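# Rotate the steel cup half a turn on its fixture

## Task

Rotate the steel cup that sits beneath the dial indicator by 180 degrees on its fixture, then release it so no gripper is holding it.

## Robot and tools

Robot: two arms, left_arm and right_arm, each ending in a parallel two-finger gripper. Their bases sit in the scene frame at left_arm (-0.033, +0.330, 0) m and right_arm (+0.003, -0.349, 0) m, both facing roughly along +x. Scene frame: origin on the table top midway between the arms, +z up, +x out over the table, left_arm on the +y side. The arm names do not tell you which side of a camera image an arm appears on.

Gripper frame: the fingers point along the gripper's +z axis and close along its y axis. The reported end_effector_position is the spot between the finger pads, about 1 cm short of the fingertips. A wrist camera mount sits on each hand and can collide with things.

State lines in results: left_arm: ... | right_arm: ... give each gripper's position (m) and orientation (quat_wxyz) in the scene frame. These readings drift somewhat, more when the arm reaches far. grip_measured is the measured finger opening on the same -1..+1 scale you command; the last joint value gives it in metres. A Hand target line (only when no steps are pending) shows where the controller is currently driving each gripper. HELD marks control steps on which part of your command was blocked; a pose unreachable line names an arm whose command the clearance check altered. FAULT or OVER-TEMPERATURE FAULT lines mean an arm was stopped; MOTOR HOT warns from 75 °C.

The 14-number row (used by execute_actions rows and by move target): one flat list covering both arms, left_arm first then right_arm, each as dx, dy, dz, rx, ry, rz, opening. All values lie in [-1, 1]. dx..rz are an offset, not a pose: they are expressed in that gripper's own axes and measured from the gripper pose shown in the most recent result (before any result in the scene, or for a second call in the same reply, from where the robot is when the action begins). Scale: 1.0 equals 0.6 m of translation or 180 degrees of rotation; rx, ry, rz form a single rotation vector. Opening is absolute: +1 fully open (0.094 m), -1 closed. Always send all 14 numbers even when one arm should stay put.

execute_actions(actions, pictures): actions is a list with at most one entry. Empty list: just returns the state, with pictures. {"rows": [...], "steps": n}: up to 15 rows, n from 6 to 15 control steps of 1/30 s (default 15); each row is held for one step, the final row repeats to fill the count, and every row is an offset from the same reference pose, not from the previous row. {"steps": n} alone is a wait of up to 300 steps counted from the last result, including your reply time. Pictures come only with an empty list or pictures: true. A refused call does nothing.

move(target, speed): drives each gripper in a straight line toward the pose given by target (one 14-number row, offsets as above). speed is in m/s, 0.002 to 0.5, default 0.25; rotation is capped at twice that in rad/s. Paths last 0.5 to 10 s and finish together; beyond 10 s they stop short. Grippers take the shorter way round. Openings are sent at the start. Its result adds a move: line saying how it ended (done, off_target, moving, held, fault) and which limits acted (paced = the pose was clipped; held = a check blocked steps, after which the arm can briefly go much faster than speed), plus each gripper's remaining distance. Moves do not avoid obstacles or the other arm.

wait(seconds): 0 to 10 s, sends nothing new. zoom_image(camera, region): camera is cam_high, cam_low, cam_left_wrist or cam_right_wrist; region [x0, y0, x1, y1] in pixels of that 504x504 image, at most 504 by 504. read_manual(section) only returns licence text. finished_scene(scene): ends and grades the current scene (pass its number); irreversible, so call it only once the cup is turned and released.

Control behaviour: each step the commanded pose is limited to 70 mm and 16 degrees from the measured pose, and damped IK favours position over orientation. Large offsets therefore need several actions; after an action an arm only continues to its last clipped pose. Arms usually settle a centimetre or more low; sending zero offsets repeatedly lets them sag. To hold an arm in place, send the correction back to its desired pose in a reply's first call and zeros in later calls. The last 6 steps of every action run after its result is taken, while you reply, and the simulation keeps running as you think.

Gripping: to hold something, command an opening below grip_measured (about 0.03 below is firm, less is gentler). Fingers exert roughly 50 to 62 N per pad, less on thin parts. Joint ranges (rad): waist -2.618..3.054, shoulder 0..3.142, elbow 0..3.142, wrist pitch -1.571..1.571, wrist yaw -1.571..1.571, wrist roll -2.094..2.094; wrist roll alone cannot turn 180 degrees, so a half turn likely needs regrasping in two or more steps.

Avoid: knocking anything off the table, dropping or slipping the cup, fast impacts, pressing far past contact, and arms colliding. Holding loads heats motors; at 90 °C an arm halts for 10 s, at 100 °C it goes limp. Outside forces may occasionally tug a held part or nudge loose objects. Cameras: cam_high and cam_low are fixed; wrist cameras follow their hands.

Each tool is called in YAML: its name, and indented under it one key for each argument.

## Session

I'll start by looking at the current state of the scene.

execute_actions:
  actions: []

Scene clock: 0.00 s of 4800.00 s.
left_arm: end_effector_position=(+0.5318, +0.5125, +0.1053) grip_measured=+1.000 end_effector_quat_wxyz=(-0.123, +0.259, +0.752, +0.594) | right_arm: end_effector_position=(+0.2975, +0.1357, +0.3212) grip_measured=+1.000 end_effector_quat_wxyz=(-0.009, +0.119, +0.863, +0.491)
Joint positions: left_arm=[ 0.001  2.694  2.381 -0.764 -1.266  1.051  0.094] | right_arm=[ 0.941  2.067  2.251 -0.808 -0.487  1.401  0.094]
Joint velocities: left_arm=[ 0.002  0.042 -0.007  0.007  0.007 -0.022  0.   ] | right_arm=[-0.017 -0.002 -0.002  0.037  0.007 -0.007  0.   ]
Motor temperatures (°C, as the motors report them): left_arm=[21 22 22 21 22 22] | right_arm=[23 24 22 23 21 20]
Hand target (left_arm): +0.533, +0.513, +0.124; -0.111, +0.243, +0.752, +0.603
Hand target (right_arm): +0.296, +0.134, +0.341; +0.005, +0.105, +0.854, +0.510

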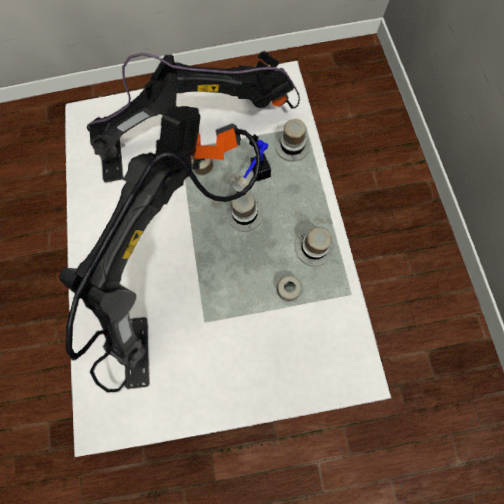

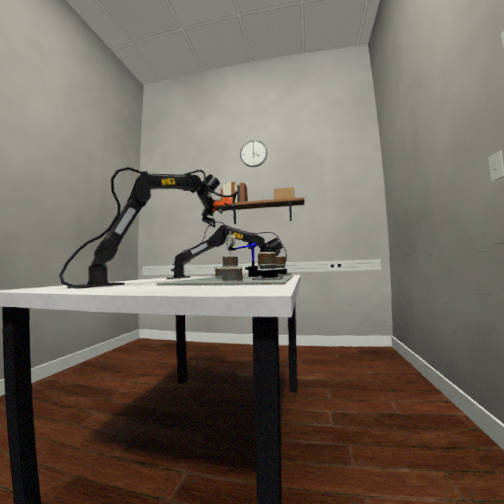

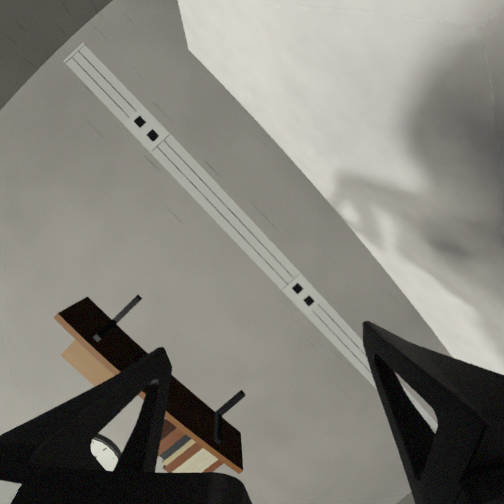

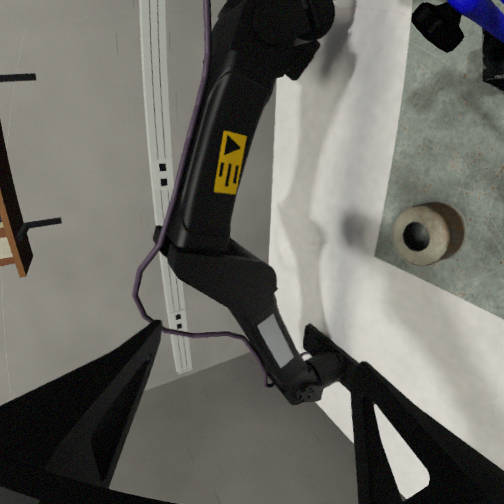

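zoom_image:
  camera: "cam_high"
  region: [170, 100, 370, 330]

zoom_image:
  camera: "cam_low"
  region: [150, 200, 320, 300]

Region (170, 100, 370, 330) of cam_high's 504x504 image, scaled by 2.191, with more detail than that image has; it fills the left 438 columns of this view, and the rest is white.

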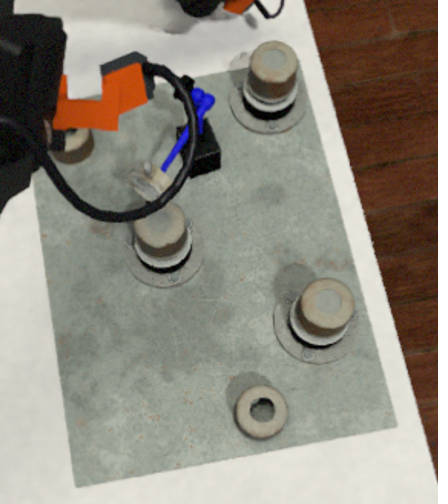

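Region (150, 200, 320, 300) of cam_low's 504x504 image, scaled by 2.965, with more detail than that image has; it fills the top 296 rows of this view, and the rest is white.

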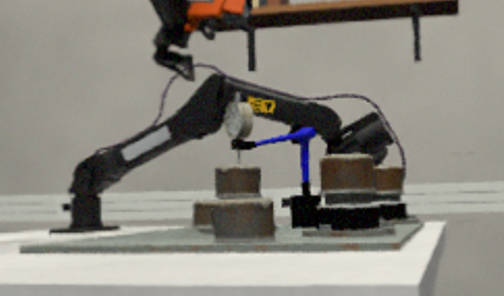

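zoom_image:
  camera: "cam_high"
  region: [210, 130, 290, 240]

zoom_image:
  camera: "cam_low"
  region: [205, 225, 295, 290]

Region (210, 130, 290, 240) of cam_high's 504x504 image, scaled by 4.582, with more detail than that image has; it fills the left 367 columns of this view, and the rest is white.

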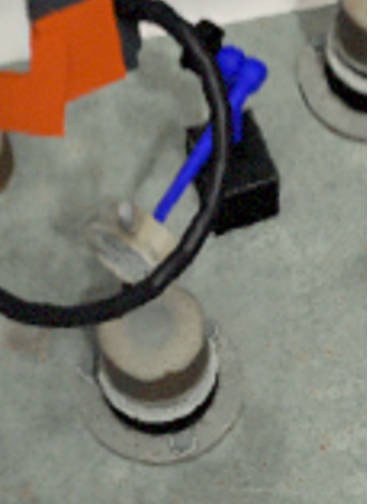

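Region (205, 225, 295, 290) of cam_low's 504x504 image, scaled by 5.600, with more detail than that image has.

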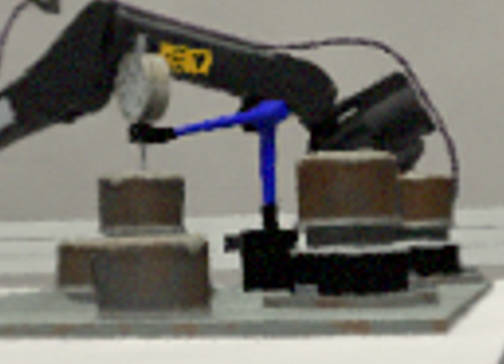

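move:
  target: [0.4915,-0.0475,-0.1171,0,0,0,1, -0.0990,-0.4172,-0.0264,0.1612,-0.3559,-0.3505,1]
  speed: 0.35

Scene clock: 18.83 s of 4800.00 s.
left_arm: end_effector_position=(+0.2657, +0.5130, +0.2398) grip_measured=+1.000 end_effector_quat_wxyz=(-0.122, +0.263, +0.751, +0.593) | right_arm: end_effector_position=(+0.3003, -0.0105, +0.1081) grip_measured=+1.000 end_effector_quat_wxyz=(+0.630, -0.100, +0.766, +0.085)
Joint positions: left_arm=[ 0.023  1.45   1.076 -0.63  -1.249  1.129  0.094] | right_arm=[1.219 1.9   0.71  0.89  0.865 0.236 0.094]
Joint velocities: left_arm=[ 0.007  0.012  0.002  0.037  0.037 -0.022  0.   ] | right_arm=[-0.002 -0.007  0.007  0.081 -0.007 -0.037  0.   ]
Motor temperatures (°C, as the motors report them): left_arm=[21 29 23 22 22 22] | right_arm=[23 28 24 27 21 20]
Hand target (left_arm): +0.260, +0.515, +0.242; -0.124, +0.259, +0.752, +0.593
Hand target (right_arm): +0.299, -0.011, +0.110; +0.636, -0.097, +0.761, +0.086
Off the commanded pose (left_arm): 0.007 m, 0 deg.
Off the commanded pose (right_arm): 0.002 m, 1 deg.
Kept back: nothing.
After step 90, 12.50 s passed at rest.
move: done
camera_calibration (this result's frames):
cam_left_wrist: T_world_to_cam=[[-0.667708, -0.0842538, -0.73964, 0.396292], [-0.729295, -0.125254, 0.672637, 0.141953], [-0.149315, 0.988541, 0.022187, -0.349948], [0, 0, 0, 1]] pos_world=[0.315881, 0.397107, 0.205394]
cam_right_wrist: T_world_to_cam=[[0.325684, -0.912767, 0.246547, -0.12549], [-0.556436, -0.395864, -0.730527, 0.284041], [0.764401, 0.100734, -0.636824, -0.0404065], [0, 0, 0, 1]] pos_world=[0.229808, 0.00196846, 0.212707]

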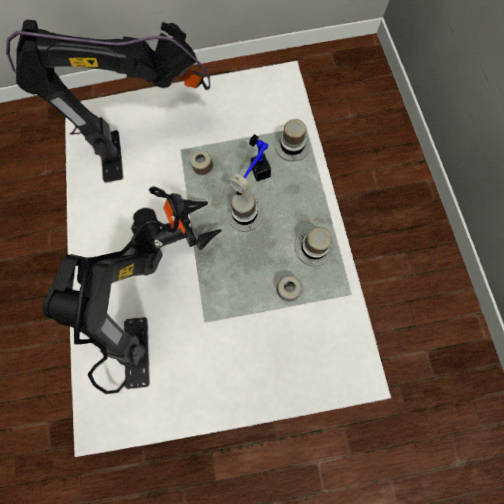

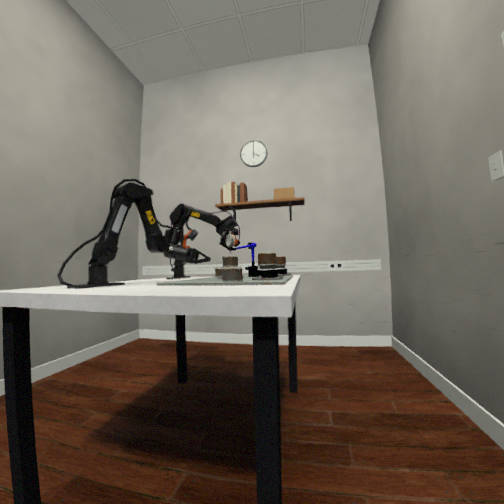

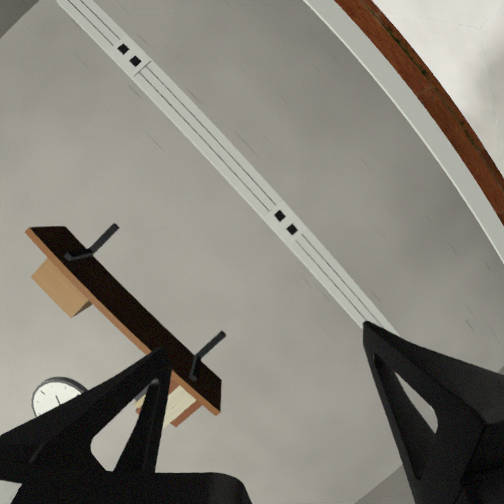

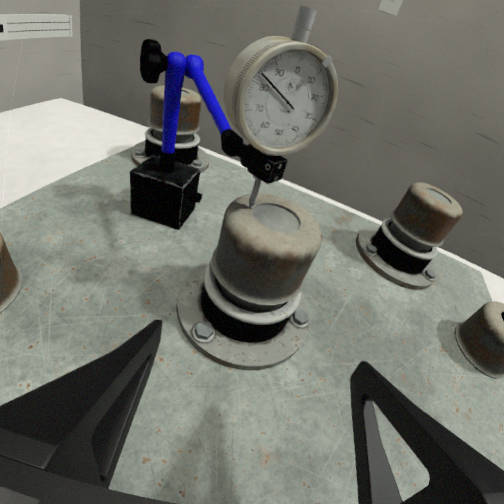

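zoom_image:
  camera: "cam_right_wrist"
  region: [150, 140, 390, 400]

zoom_image:
  camera: "cam_high"
  region: [140, 130, 290, 270]

zoom_image:
  camera: "cam_low"
  region: [150, 210, 290, 295]

Region (150, 140, 390, 400) of cam_right_wrist's 504x504 image, scaled by 1.938, with more detail than that image has; it fills the left 465 columns of this view, and the rest is white.

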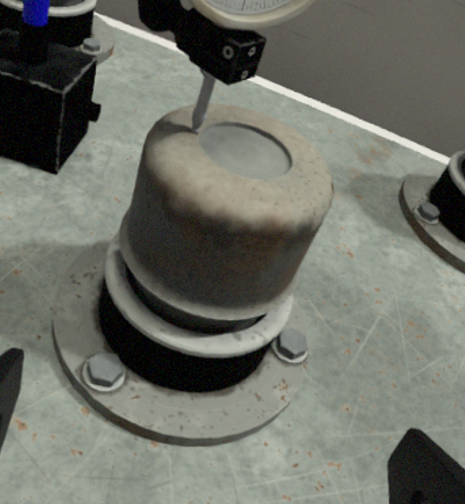

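Region (140, 130, 290, 270) of cam_high's 504x504 image, scaled by 3.360, with more detail than that image has; it fills the top 470 rows of this view, and the rest is white.

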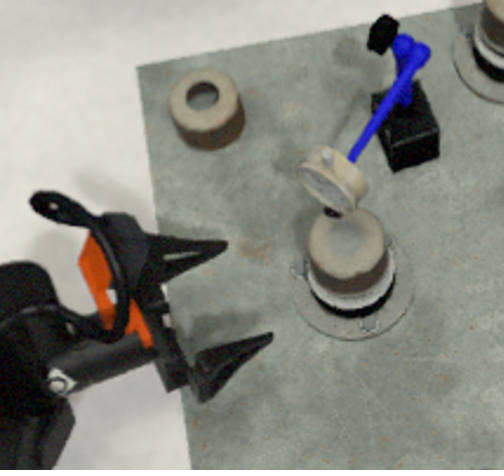

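Region (150, 210, 290, 295) of cam_low's 504x504 image, scaled by 3.600, with more detail than that image has; it fills the top 306 rows of this view, and the rest is white.

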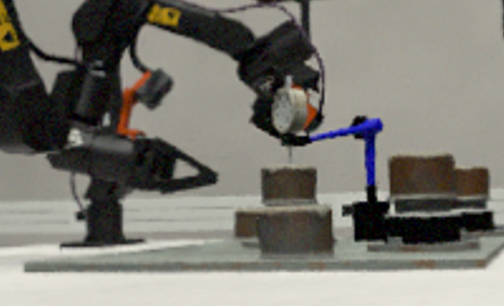

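zoom_image:
  camera: "cam_right_wrist"
  region: [110, 300, 210, 400]

zoom_image:
  camera: "cam_right_wrist"
  region: [320, 340, 420, 440]

zoom_image:
  camera: "cam_high"
  region: [195, 170, 275, 250]

Region (110, 300, 210, 400) of cam_right_wrist's 504x504 image, scaled by 5.040, with more detail than that image has.

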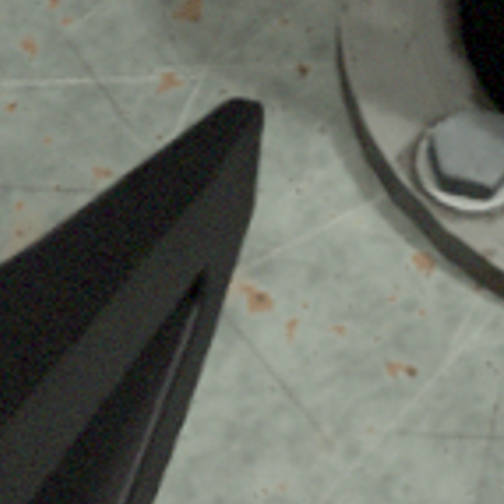

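Region (320, 340, 420, 440) of cam_right_wrist's 504x504 image, scaled by 5.040, with more detail than that image has.

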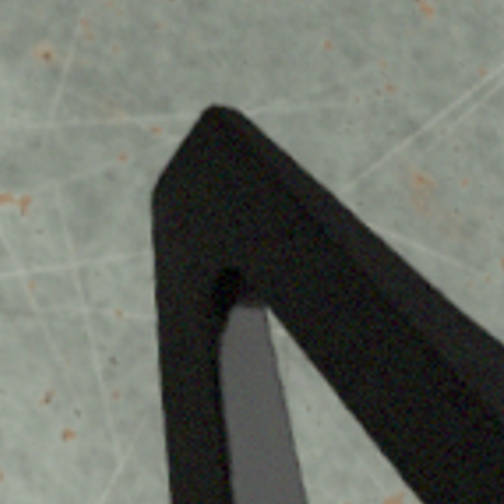

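Region (195, 170, 275, 250) of cam_high's 504x504 image, scaled by 6.300, with more detail than that image has.

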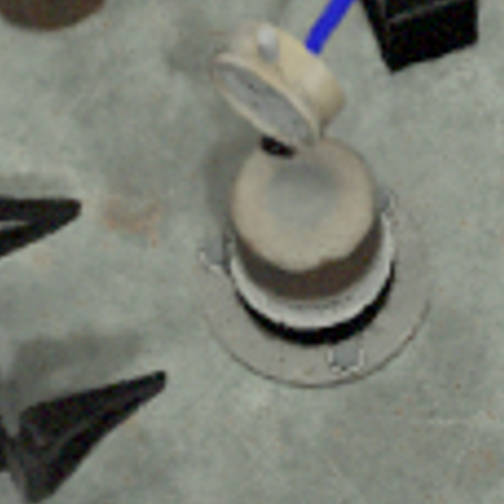

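move:
  target: [0.0105,-0.0015,0.001,0,0,0,1, -0.0168,-0.0022,0.1816,0.1108,-0.0393,0.0133,1]
  speed: 0.12

Scene clock: 30.30 s of 4800.00 s.
left_arm: end_effector_position=(+0.2663, +0.5126, +0.2388) grip_measured=+1.000 end_effector_quat_wxyz=(-0.125, +0.272, +0.750, +0.590) | right_arm: end_effector_position=(+0.3969, +0.0182, +0.0816) grip_measured=+1.000 end_effector_quat_wxyz=(+0.671, +0.010, +0.741, -0.034)
Joint positions: left_arm=[ 0.023  1.45   1.076 -0.631 -1.242  1.147  0.094] | right_arm=[1.114 2.346 1.236 0.893 1.103 0.158 0.094]
Joint velocities: left_arm=[-0.007 -0.002 -0.022  0.051 -0.037 -0.051  0.   ] | right_arm=[-0.002  0.007  0.012  0.022  0.037 -0.066  0.   ]
Motor temperatures (°C, as the motors report them): left_arm=[21 27 23 22 22 22] | right_arm=[23 28 24 29 21 20]
Hand target (left_arm): +0.260, +0.515, +0.242; -0.122, +0.263, +0.752, +0.593
Hand target (right_arm): +0.404, +0.017, +0.095; +0.681, +0.032, +0.731, -0.030
Off the commanded pose (left_arm): 0.007 m, 1 deg.
Off the commanded pose (right_arm): 0.018 m, 3 deg.
Kept back: nothing.
After step 90, 6.50 s passed at rest.
move: off_target (right_arm)
camera_calibration (this result's frames):
cam_left_wrist: T_world_to_cam=[[-0.681331, -0.0809431, -0.727486, 0.394944], [-0.718384, -0.116688, 0.68579, 0.13258], [-0.140399, 0.989865, 0.0213549, -0.352329], [0, 0, 0, 1]] pos_world=[0.314865, 0.396197, 0.203918]
cam_right_wrist: T_world_to_cam=[[-0.00684401, -0.95641, 0.291948, 0.00492524], [-0.583329, -0.233315, -0.778005, 0.341399], [0.812207, -0.175627, -0.556305, -0.154531], [0, 0, 0, 1]] pos_world=[0.324693, 0.0572243, 0.178206]

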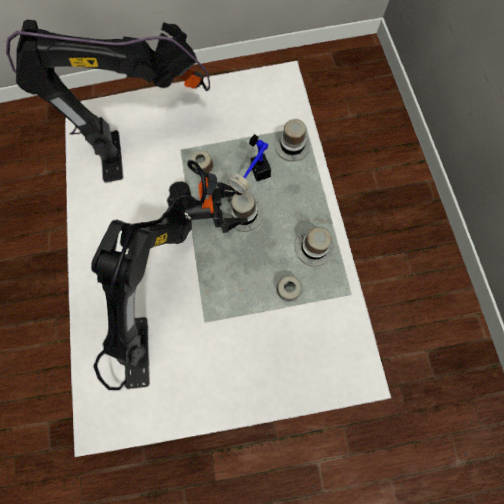

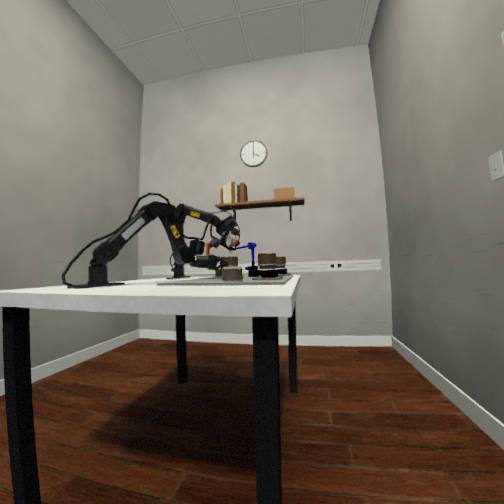

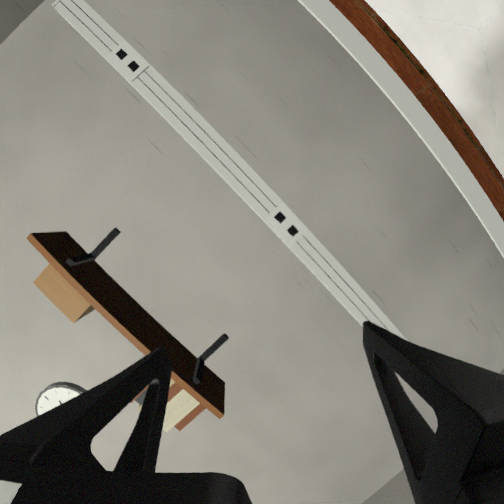

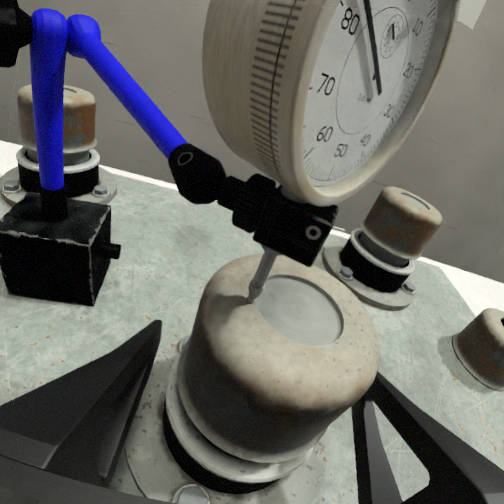

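zoom_image:
  camera: "cam_right_wrist"
  region: [100, 240, 450, 504]

zoom_image:
  camera: "cam_high"
  region: [180, 140, 290, 250]

zoom_image:
  camera: "cam_low"
  region: [170, 220, 270, 290]

Region (100, 240, 450, 504) of cam_right_wrist's 504x504 image, scaled by 1.440, with more detail than that image has; it fills the top 380 rows of this view, and the rest is white.

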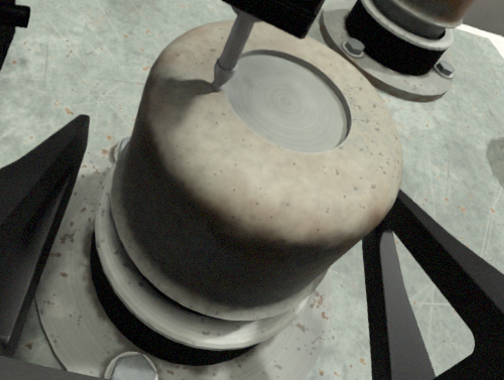

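Region (180, 140, 290, 250) of cam_high's 504x504 image, scaled by 4.582, with more detail than that image has.

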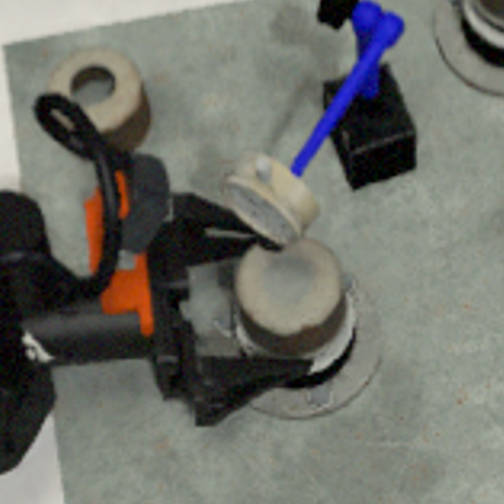

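Region (170, 220, 270, 290) of cam_low's 504x504 image, scaled by 5.040, with more detail than that image has; it fills the top 353 rows of this view, and the rest is white.

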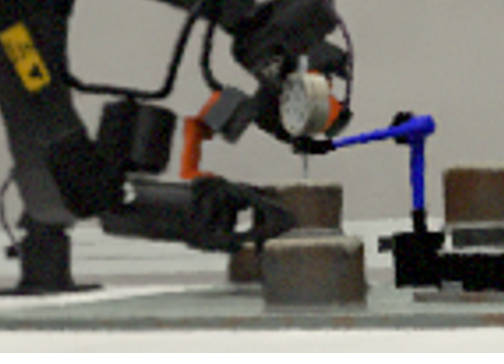

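move:
  target: [0.0115,-0.001,0.001,0,0,0,1, -0.0451,-0.0004,0.0156,0,-0.01,0.02,1]
  speed: 0.08

Scene clock: 35.60 s of 4800.00 s.
left_arm: end_effector_position=(+0.2670, +0.5122, +0.2378) grip_measured=+1.000 end_effector_quat_wxyz=(-0.129, +0.281, +0.749, +0.586) | right_arm: end_effector_position=(+0.4013, +0.0155, +0.0812) grip_measured=+1.000 end_effector_quat_wxyz=(+0.670, +0.010, +0.742, -0.035)
Joint positions: left_arm=[ 0.023  1.45   1.076 -0.631 -1.234  1.167  0.094] | right_arm=[1.102 2.346 1.236 0.893 1.091 0.157 0.094]
Joint velocities: left_arm=[-0.002  0.012  0.007 -0.051 -0.022  0.037  0.   ] | right_arm=[-0.002  0.007 -0.002  0.022 -0.051  0.066  0.   ]
Motor temperatures (°C, as the motors report them): left_arm=[21 27 23 22 22 22] | right_arm=[23 28 24 29 21 20]
Hand target (left_arm): +0.261, +0.515, +0.241; -0.126, +0.271, +0.750, +0.589
Hand target (right_arm): +0.408, +0.018, +0.107; +0.683, +0.033, +0.730, -0.013
Off the commanded pose (left_arm): 0.008 m, 1 deg.
Off the commanded pose (right_arm): 0.028 m, 4 deg.
Kept back: nothing.
After step 90, 1.50 s passed at rest.
move: off_target (right_arm)
camera_calibration (this result's frames):
cam_left_wrist: T_world_to_cam=[[-0.695493, -0.0769935, -0.714396, 0.393264], [-0.706538, -0.107632, 0.699442, 0.122675], [-0.130744, 0.991205, 0.0204582, -0.354875], [0, 0, 0, 1]] pos_world=[0.31379, 0.395236, 0.202402]
cam_right_wrist: T_world_to_cam=[[-0.00662713, -0.956218, 0.292579, 0.00235961], [-0.585195, -0.233544, -0.776533, 0.343673], [0.810865, -0.176362, -0.558027, -0.158115], [0, 0, 0, 1]] pos_world=[0.329342, 0.0546336, 0.177951]

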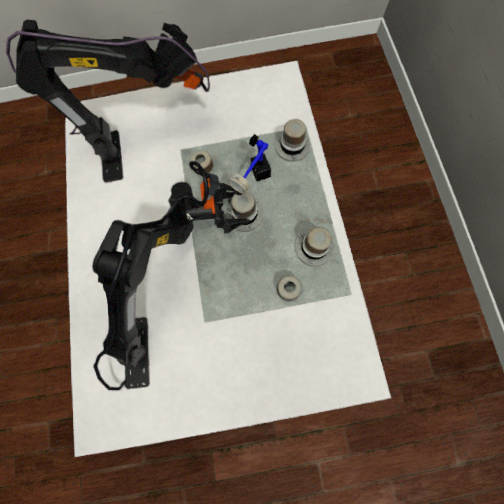

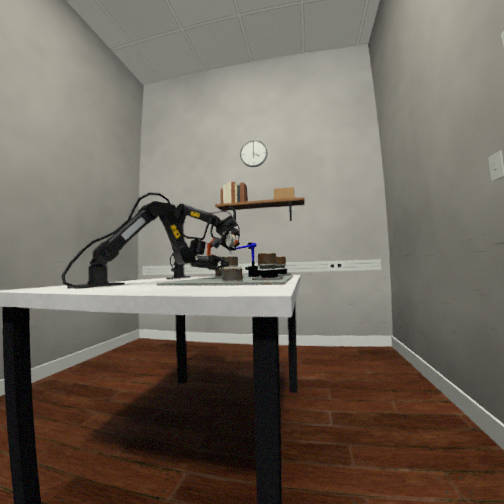

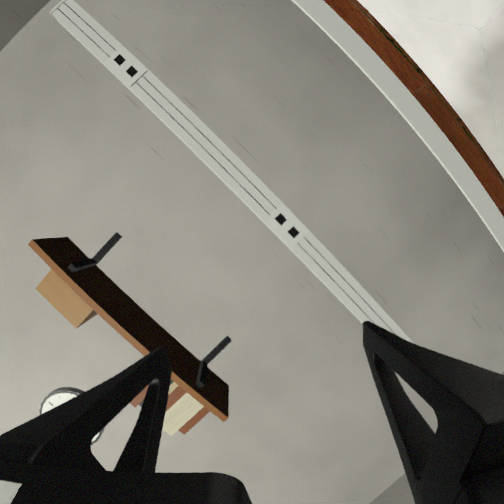

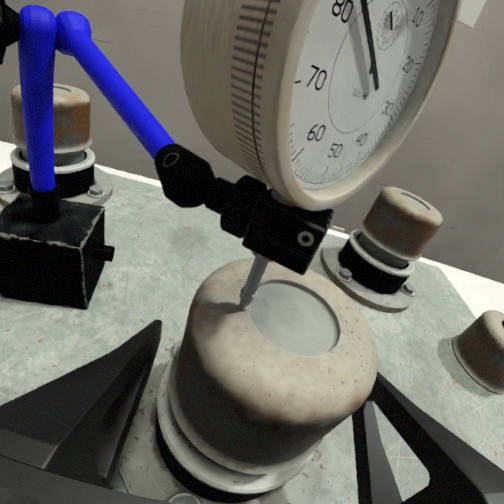

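execute_actions:
  actions:
    - {"rows": [[0.0143,0.0003,0.0012,-0.0013,0.0068,-0.0135,1,-0.0464,0.002,0.003,0,-0.01,0.02,1],[0.0143,0.0003,0.0012,-0.0013,0.0068,-0.0135,1,-0.0514,0.002,0.002,0,-0.01,0.02,1],[0.0143,0.0003,0.0012,-0.0013,0.0068,-0.0135,1,-0.0564,0.002,0.001,0,-0.01,0.02,1],[0.0143,0.0003,0.0012,-0.0013,0.0068,-0.0135,1,-0.0613,0.002,0.000,0,-0.01,0.02,1],[0.0143,0.0003,0.0012,-0.0013,0.0068,-0.0135,1,-0.0663,0.002,0.000,0,-0.01,0.02,1],[0.0143,0.0003,0.0012,-0.0013,0.0068,-0.0135,1,-0.0696,0.002,-0.001,0,-0.01,0.02,1],[0.0143,0.0003,0.0012,-0.0013,0.0068,-0.0135,1,-0.0729,0.002,-0.001,0,-0.01,0.02,1]], "steps": 15}

execute_actions:
  actions: []

Scene clock: 37.30 s of 4800.00 s.
left_arm: end_effector_position=(+0.2670, +0.5122, +0.2378) grip_measured=+1.000 end_effector_quat_wxyz=(-0.123, +0.273, +0.752, +0.588) | right_arm: end_effector_position=(+0.4017, +0.0163, +0.1015) grip_measured=+1.000 end_effector_quat_wxyz=(+0.675, +0.018, +0.737, -0.025)
Joint positions: left_arm=[ 0.023  1.45   1.076 -0.631 -1.234  1.145  0.094] | right_arm=[1.102 2.3   1.236 0.873 1.09  0.157 0.094]
Joint velocities: left_arm=[ 0.007 -0.007 -0.012 -0.066 -0.022 -0.066  0.   ] | right_arm=[-0.022 -0.198 -0.012 -0.051 -0.081 -0.081  0.   ]
Motor temperatures (°C, as the motors report them): left_arm=[21 26 23 23 22 22] | right_arm=[23 29 24 29 21 20]
Steps of this call (steps 1 to 42: nothing new was sent; steps 43 to 51: the first 9 steps of this action). Readings (end_effector_position):
43: left_arm (+0.2670, +0.5122, +0.2378) | right_arm (+0.4013, +0.0157, +0.0811)
44: left_arm (+0.2670, +0.5122, +0.2378) | right_arm (+0.4014, +0.0157, +0.0817)
46: left_arm (+0.2670, +0.5122, +0.2378) | right_arm (+0.4014, +0.0158, +0.0845)
50: left_arm (+0.2670, +0.5122, +0.2378) | right_arm (+0.4016, +0.0162, +0.0981)
51: the state above

Scene clock: 37.50 s of 4800.00 s.
left_arm: end_effector_position=(+0.2670, +0.5122, +0.2378) grip_measured=+1.000 end_effector_quat_wxyz=(-0.122, +0.271, +0.752, +0.588) | right_arm: end_effector_position=(+0.4017, +0.0163, +0.1067) grip_measured=+1.000 end_effector_quat_wxyz=(+0.676, +0.020, +0.736, -0.023)
Joint positions: left_arm=[ 0.023  1.45   1.076 -0.631 -1.234  1.142  0.094] | right_arm=[1.102 2.288 1.236 0.868 1.09  0.157 0.094]
Joint velocities: left_arm=[-0.002 -0.002 -0.007 -0.007 -0.022 -0.125  0.   ] | right_arm=[-0.002  0.002 -0.007 -0.154 -0.037  0.022  0.   ]
Motor temperatures (°C, as the motors report them): left_arm=[21 26 23 23 22 22] | right_arm=[23 29 24 29 21 20]
Hand target (left_arm): +0.260, +0.515, +0.242; -0.124, +0.259, +0.752, +0.594
Hand target (right_arm): +0.405, +0.018, +0.125; +0.682, +0.033, +0.730, -0.013
Off the commanded pose (left_arm): 0.009 m, 2 deg.
Off the commanded pose (right_arm): 0.018 m, 2 deg.
Kept back: nothing.
Steps of this call (steps 1 to 6: the last 6 steps of your previous action). Readings (end_effector_position):
1: left_arm (+0.2670, +0.5122, +0.2378) | right_arm (+0.4017, +0.0163, +0.1044)
2: left_arm (+0.2670, +0.5122, +0.2378) | right_arm (+0.4018, +0.0164, +0.1063)
4: left_arm (+0.2670, +0.5122, +0.2378) | right_arm (+0.4018, +0.0164, +0.1074)
6: the state above
camera_calibration (this result's frames):
cam_left_wrist: T_world_to_cam=[[-0.677633, -0.0842871, -0.730554, 0.396074], [-0.722316, -0.110278, 0.682714, 0.132222], [-0.138108, 0.99032, 0.0138462, -0.350883], [0, 0, 0, 1]] pos_world=[0.315439, 0.395452, 0.203943]
cam_right_wrist: T_world_to_cam=[[-0.0107447, -0.964466, 0.263988, 0.000449456], [-0.571391, -0.210733, -0.79316, 0.359734], [0.820607, -0.159362, -0.548823, -0.149218], [0, 0, 0, 1]] pos_world=[0.328003, 0.0524618, 0.203314]

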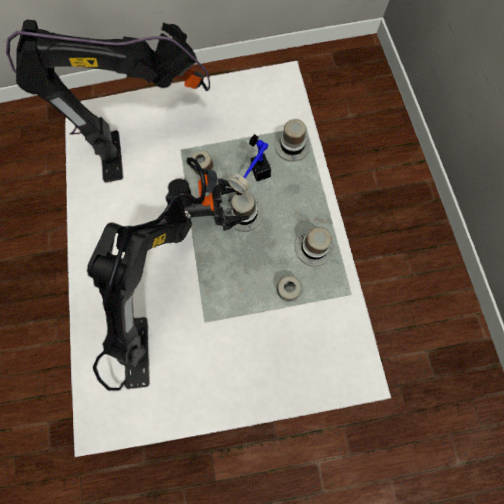

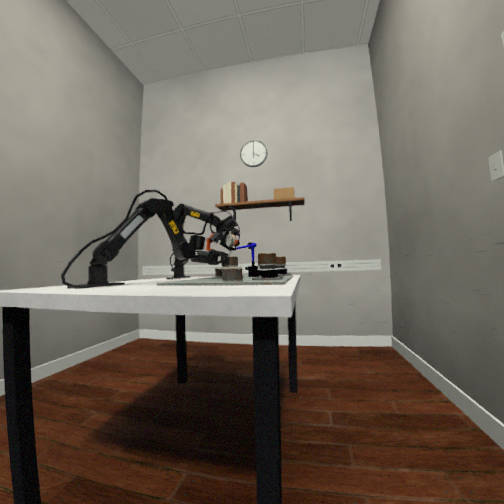

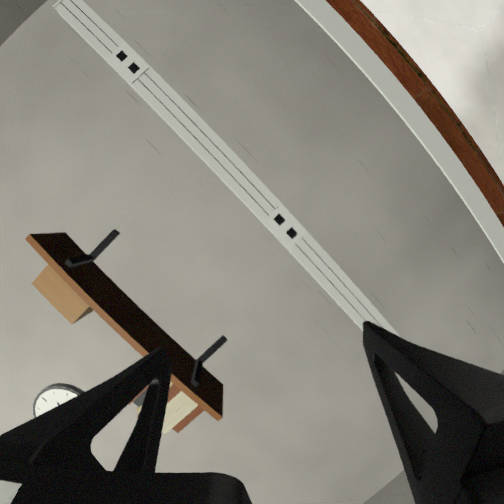

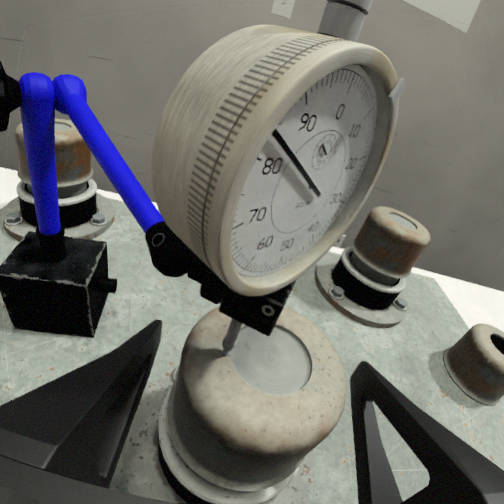

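zoom_image:
  camera: "cam_right_wrist"
  region: [120, 290, 420, 504]

zoom_image:
  camera: "cam_low"
  region: [170, 220, 270, 290]

zoom_image:
  camera: "cam_high"
  region: [190, 150, 280, 240]

Region (120, 290, 420, 504) of cam_right_wrist's 504x504 image, scaled by 1.680, with more detail than that image has; it fills the top 360 rows of this view, and the rest is white.

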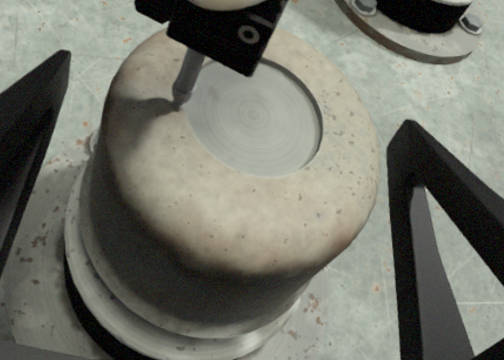

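Region (170, 220, 270, 290) of cam_low's 504x504 image, scaled by 5.040, with more detail than that image has; it fills the top 353 rows of this view, and the rest is white.

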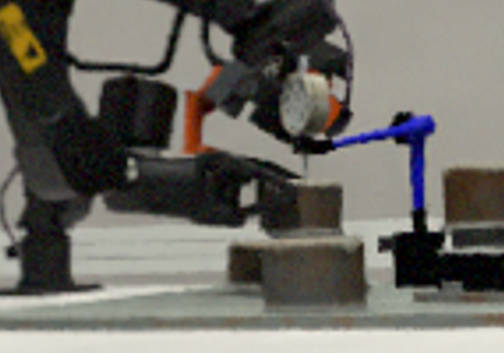

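Region (190, 150, 280, 240) of cam_high's 504x504 image, scaled by 5.600, with more detail than that image has.

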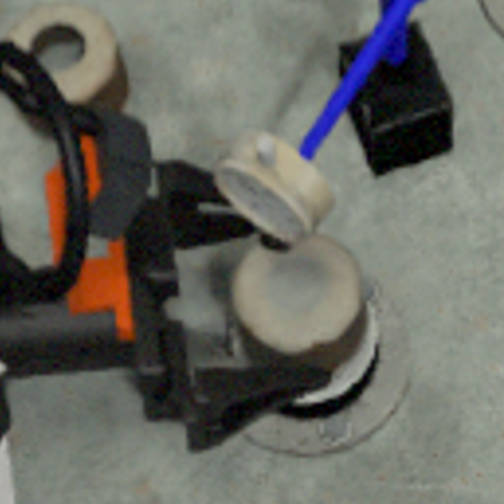

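zoom_image:
  camera: "cam_low"
  region: [205, 240, 245, 275]

Region (205, 240, 245, 275) of cam_low's 504x504 image, scaled by 12.600, with more detail than that image has; it fills the top 441 rows of this view, and the rest is white.

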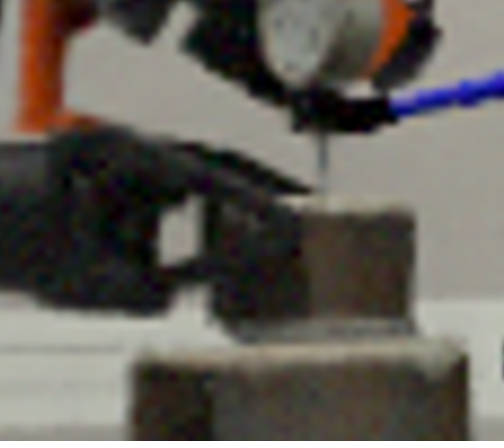

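execute_actions:
  actions:
    - {"rows": [[0.0143,0.0003,0.0012,0,0.003,-0.006,1,-0.0255,-0.001,0.0047,0.0009,-0.0051,0.0106,1],[0.0143,0.0003,0.0012,0,0.003,-0.006,1,-0.0205,-0.002,0.0051,0.0009,-0.0051,0.0106,1],[0.0143,0.0003,0.0012,0,0.003,-0.006,1,-0.0155,-0.003,0.0056,0.0009,-0.0051,0.0106,1],[0.0143,0.0003,0.0012,0,0.003,-0.006,1,-0.0105,-0.003,0.006,0.0009,-0.0051,0.0106,1],[0.0143,0.0003,0.0012,0,0.003,-0.006,1,-0.0055,-0.003,0.0064,0.0009,-0.0051,0.0106,1],[0.0143,0.0003,0.0012,0,0.003,-0.006,1,-0.0006,-0.003,0.0068,0.0009,-0.0051,0.0106,1]], "steps": 15}

execute_actions:
  actions:
    - {"steps": 10}

Scene clock: 42.50 s of 4800.00 s.
left_arm: end_effector_position=(+0.2670, +0.5122, +0.2378) grip_measured=+1.000 end_effector_quat_wxyz=(-0.121, +0.271, +0.752, +0.588) | right_arm: end_effector_position=(+0.4018, +0.0164, +0.1028) grip_measured=+1.000 end_effector_quat_wxyz=(+0.676, +0.020, +0.736, -0.023)
Joint positions: left_arm=[ 0.023  1.45   1.076 -0.631 -1.234  1.14   0.094] | right_arm=[1.102 2.299 1.236 0.88  1.09  0.157 0.094]
Joint velocities: left_arm=[-0.007 -0.007 -0.002 -0.081 -0.007  0.022  0.   ] | right_arm=[ 0.002  0.081 -0.007 -0.037 -0.037 -0.081  0.   ]
Motor temperatures (°C, as the motors report them): left_arm=[21 26 23 23 22 22] | right_arm=[23 30 24 29 21 20]
Steps of this call (steps 1 to 90: nothing new was sent; then 1.70 s passed at rest; steps 91 to 99: the first 9 steps of this action). Readings (end_effector_position):
91: left_arm (+0.2670, +0.5122, +0.2378) | right_arm (+0.4016, +0.0161, +0.1055)
92: left_arm (+0.2670, +0.5122, +0.2378) | right_arm (+0.4016, +0.0161, +0.1055)
94: left_arm (+0.2670, +0.5122, +0.2378) | right_arm (+0.4016, +0.0161, +0.1057)
98: left_arm (+0.2670, +0.5122, +0.2378) | right_arm (+0.4018, +0.0164, +0.1040)
99: the state above

Scene clock: 42.83 s of 4800.00 s.
left_arm: end_effector_position=(+0.2670, +0.5122, +0.2378) grip_measured=+1.000 end_effector_quat_wxyz=(-0.121, +0.271, +0.752, +0.588) | right_arm: end_effector_position=(+0.4018, +0.0165, +0.0995) grip_measured=+1.000 end_effector_quat_wxyz=(+0.676, +0.020, +0.736, -0.024)
Joint positions: left_arm=[ 0.023  1.45   1.076 -0.631 -1.234  1.14   0.094] | right_arm=[1.102 2.308 1.236 0.887 1.09  0.157 0.094]
Joint velocities: left_arm=[-0.012 -0.012 -0.022  0.007  0.066  0.022  0.   ] | right_arm=[ 0.002  0.002 -0.012  0.051  0.037  0.081  0.   ]
Motor temperatures (°C, as the motors report them): left_arm=[21 26 23 23 22 22] | right_arm=[23 30 24 29 21 20]
Hand target (left_arm): +0.260, +0.515, +0.242; -0.120, +0.261, +0.754, +0.590
Hand target (right_arm): +0.406, +0.014, +0.107; +0.682, +0.033, +0.731, -0.013
Off the commanded pose (left_arm): 0.009 m, 1 deg.
Off the commanded pose (right_arm): 0.008 m, 2 deg.
Kept back: nothing.
Steps of this call (steps 1 to 6: the last 6 steps of your previous action; steps 7 to 10: nothing new was sent). Readings (end_effector_position):
1: left_arm (+0.2670, +0.5122, +0.2378) | right_arm (+0.4018, +0.0164, +0.1015)
2: left_arm (+0.2670, +0.5122, +0.2378) | right_arm (+0.4018, +0.0164, +0.1005)
4: left_arm (+0.2670, +0.5122, +0.2378) | right_arm (+0.4018, +0.0164, +0.0990)
8: left_arm (+0.2670, +0.5122, +0.2378) | right_arm (+0.4018, +0.0164, +0.0993)
10: the state above

execute_actions:
  actions:
    - {"rows": [[0.0143,0.0003,0.0012,0,0.003,-0.006,1,-0.0085,-0.004,0.0068,0.0009,-0.0051,0.0106,0.72],[0.0143,0.0003,0.0012,0,0.003,-0.006,1,-0.0045,-0.004,0.0068,0.0009,-0.0051,0.0106,0.72],[0.0143,0.0003,0.0012,0,0.003,-0.006,1,-0.0005,-0.004,0.0068,0.0009,-0.0051,0.0106,0.72]], "steps": 12}

execute_actions:
  actions: []

Scene clock: 43.50 s of 4800.00 s.
left_arm: end_effector_position=(+0.2670, +0.5122, +0.2378) grip_measured=+1.000 end_effector_quat_wxyz=(-0.121, +0.271, +0.752, +0.588) | right_arm: end_effector_position=(+0.4019, +0.0167, +0.0965) grip_measured=+0.722 end_effector_quat_wxyz=(+0.677, +0.022, +0.735, -0.022)
Joint positions: left_arm=[ 0.023  1.45   1.076 -0.631 -1.234  1.14   0.094] | right_arm=[1.102 2.319 1.236 0.904 1.09  0.157 0.081]
Joint velocities: left_arm=[-0.002 -0.002  0.002  0.007 -0.007  0.007  0.   ] | right_arm=[ 0.012  0.085  0.007  0.022 -0.081 -0.066 -0.001]
Motor temperatures (°C, as the motors report them): left_arm=[21 26 23 23 22 22] | right_arm=[23 30 24 29 21 20]
Steps of this call (steps 1 to 14: nothing new was sent; steps 15 to 20: the first 6 steps of this action). Readings (end_effector_position):
15: left_arm (+0.2670, +0.5122, +0.2378) | right_arm (+0.4019, +0.0165, +0.0999)
16: left_arm (+0.2670, +0.5122, +0.2378) | right_arm (+0.4019, +0.0166, +0.0999)
18: left_arm (+0.2670, +0.5122, +0.2378) | right_arm (+0.4020, +0.0167, +0.0990)
20: the state above

Scene clock: 43.70 s of 4800.00 s.
left_arm: end_effector_position=(+0.2670, +0.5122, +0.2378) grip_measured=+1.000 end_effector_quat_wxyz=(-0.121, +0.271, +0.752, +0.588) | right_arm: end_effector_position=(+0.4019, +0.0165, +0.0927) grip_measured=+0.722 end_effector_quat_wxyz=(+0.676, +0.020, +0.736, -0.024)
Joint positions: left_arm=[ 0.023  1.45   1.076 -0.631 -1.234  1.14   0.094] | right_arm=[1.102 2.327 1.236 0.906 1.09  0.157 0.081]
Joint velocities: left_arm=[-0.012 -0.002 -0.007 -0.095 -0.007 -0.066  0.   ] | right_arm=[-0.002 -0.012  0.007 -0.007 -0.022  0.051 -0.001]
Motor temperatures (°C, as the motors report them): left_arm=[21 26 23 23 22 22] | right_arm=[23 30 24 29 21 20]
Hand target (left_arm): +0.260, +0.515, +0.242; -0.119, +0.261, +0.754, +0.590
Hand target (right_arm): +0.406, +0.014, +0.099; +0.682, +0.033, +0.731, -0.014
Off the commanded pose (left_arm): 0.009 m, 1 deg.
Off the commanded pose (right_arm): 0.008 m, 2 deg.
Kept back: nothing.
Steps of this call (steps 1 to 6: the last 6 steps of your previous action). Readings (end_effector_position):
1: left_arm (+0.2670, +0.5122, +0.2378) | right_arm (+0.4019, +0.0166, +0.0951)
2: left_arm (+0.2670, +0.5122, +0.2378) | right_arm (+0.4019, +0.0166, +0.0940)
4: left_arm (+0.2670, +0.5122, +0.2378) | right_arm (+0.4019, +0.0165, +0.0929)
6: the state above
camera_calibration (this result's frames):
cam_left_wrist: T_world_to_cam=[[-0.676536, -0.0847269, -0.731519, 0.396236], [-0.723258, -0.110444, 0.681689, 0.132802], [-0.138549, 0.990264, 0.01344, -0.35064], [0, 0, 0, 1]] pos_world=[0.315538, 0.395465, 0.204037]
cam_right_wrist: T_world_to_cam=[[-0.0104872, -0.964032, 0.26558, 0.00412497], [-0.572162, -0.212034, -0.792258, 0.349077], [0.820073, -0.160263, -0.549359, -0.156671], [0, 0, 0, 1]] pos_world=[0.328253, 0.0528842, 0.189395]

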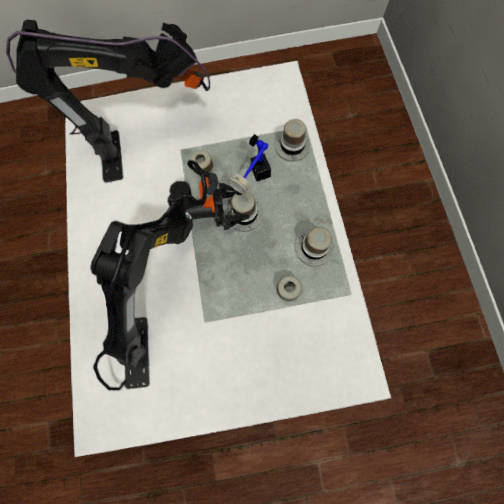

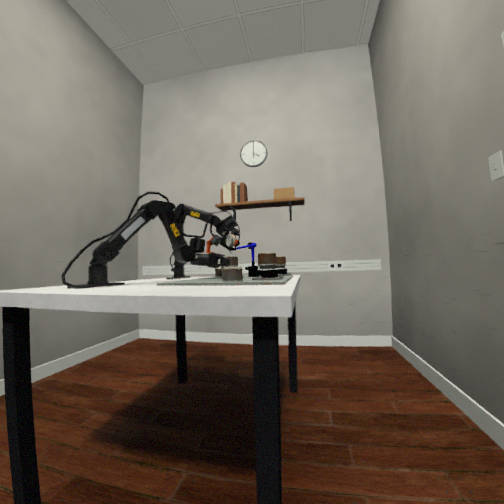

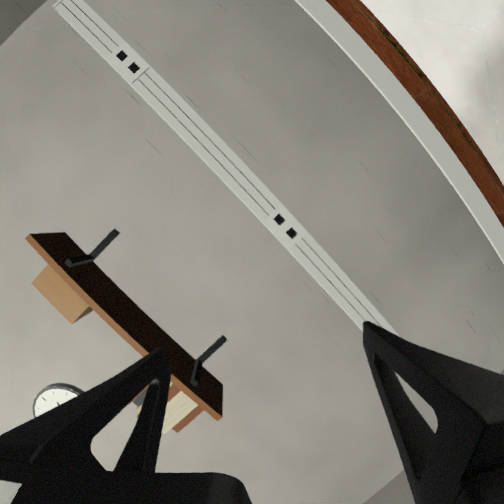

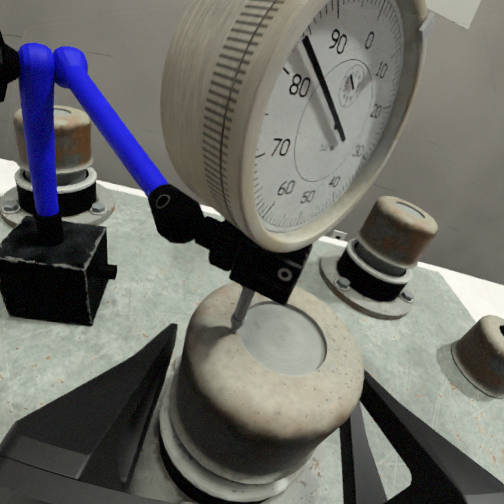

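zoom_image:
  camera: "cam_right_wrist"
  region: [140, 270, 400, 504]

zoom_image:
  camera: "cam_low"
  region: [205, 240, 245, 275]

Region (140, 270, 400, 504) of cam_right_wrist's 504x504 image, scaled by 1.938, with more detail than that image has; it fills the top 454 rows of this view, and the rest is white.

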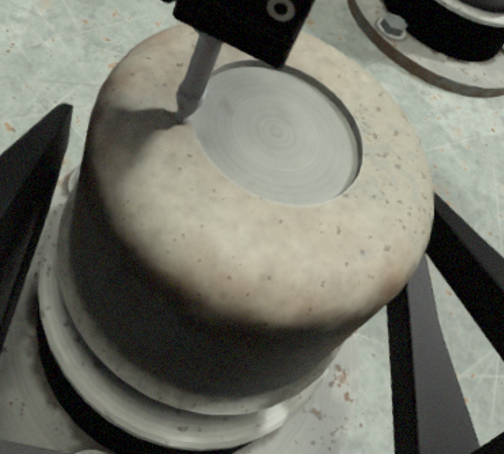

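Region (205, 240, 245, 275) of cam_low's 504x504 image, scaled by 12.600, with more detail than that image has; it fills the top 441 rows of this view, and the rest is white.

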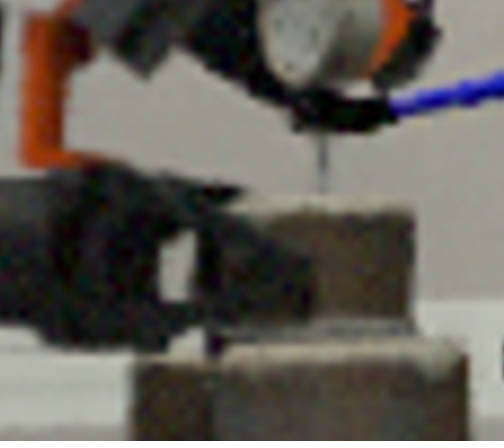

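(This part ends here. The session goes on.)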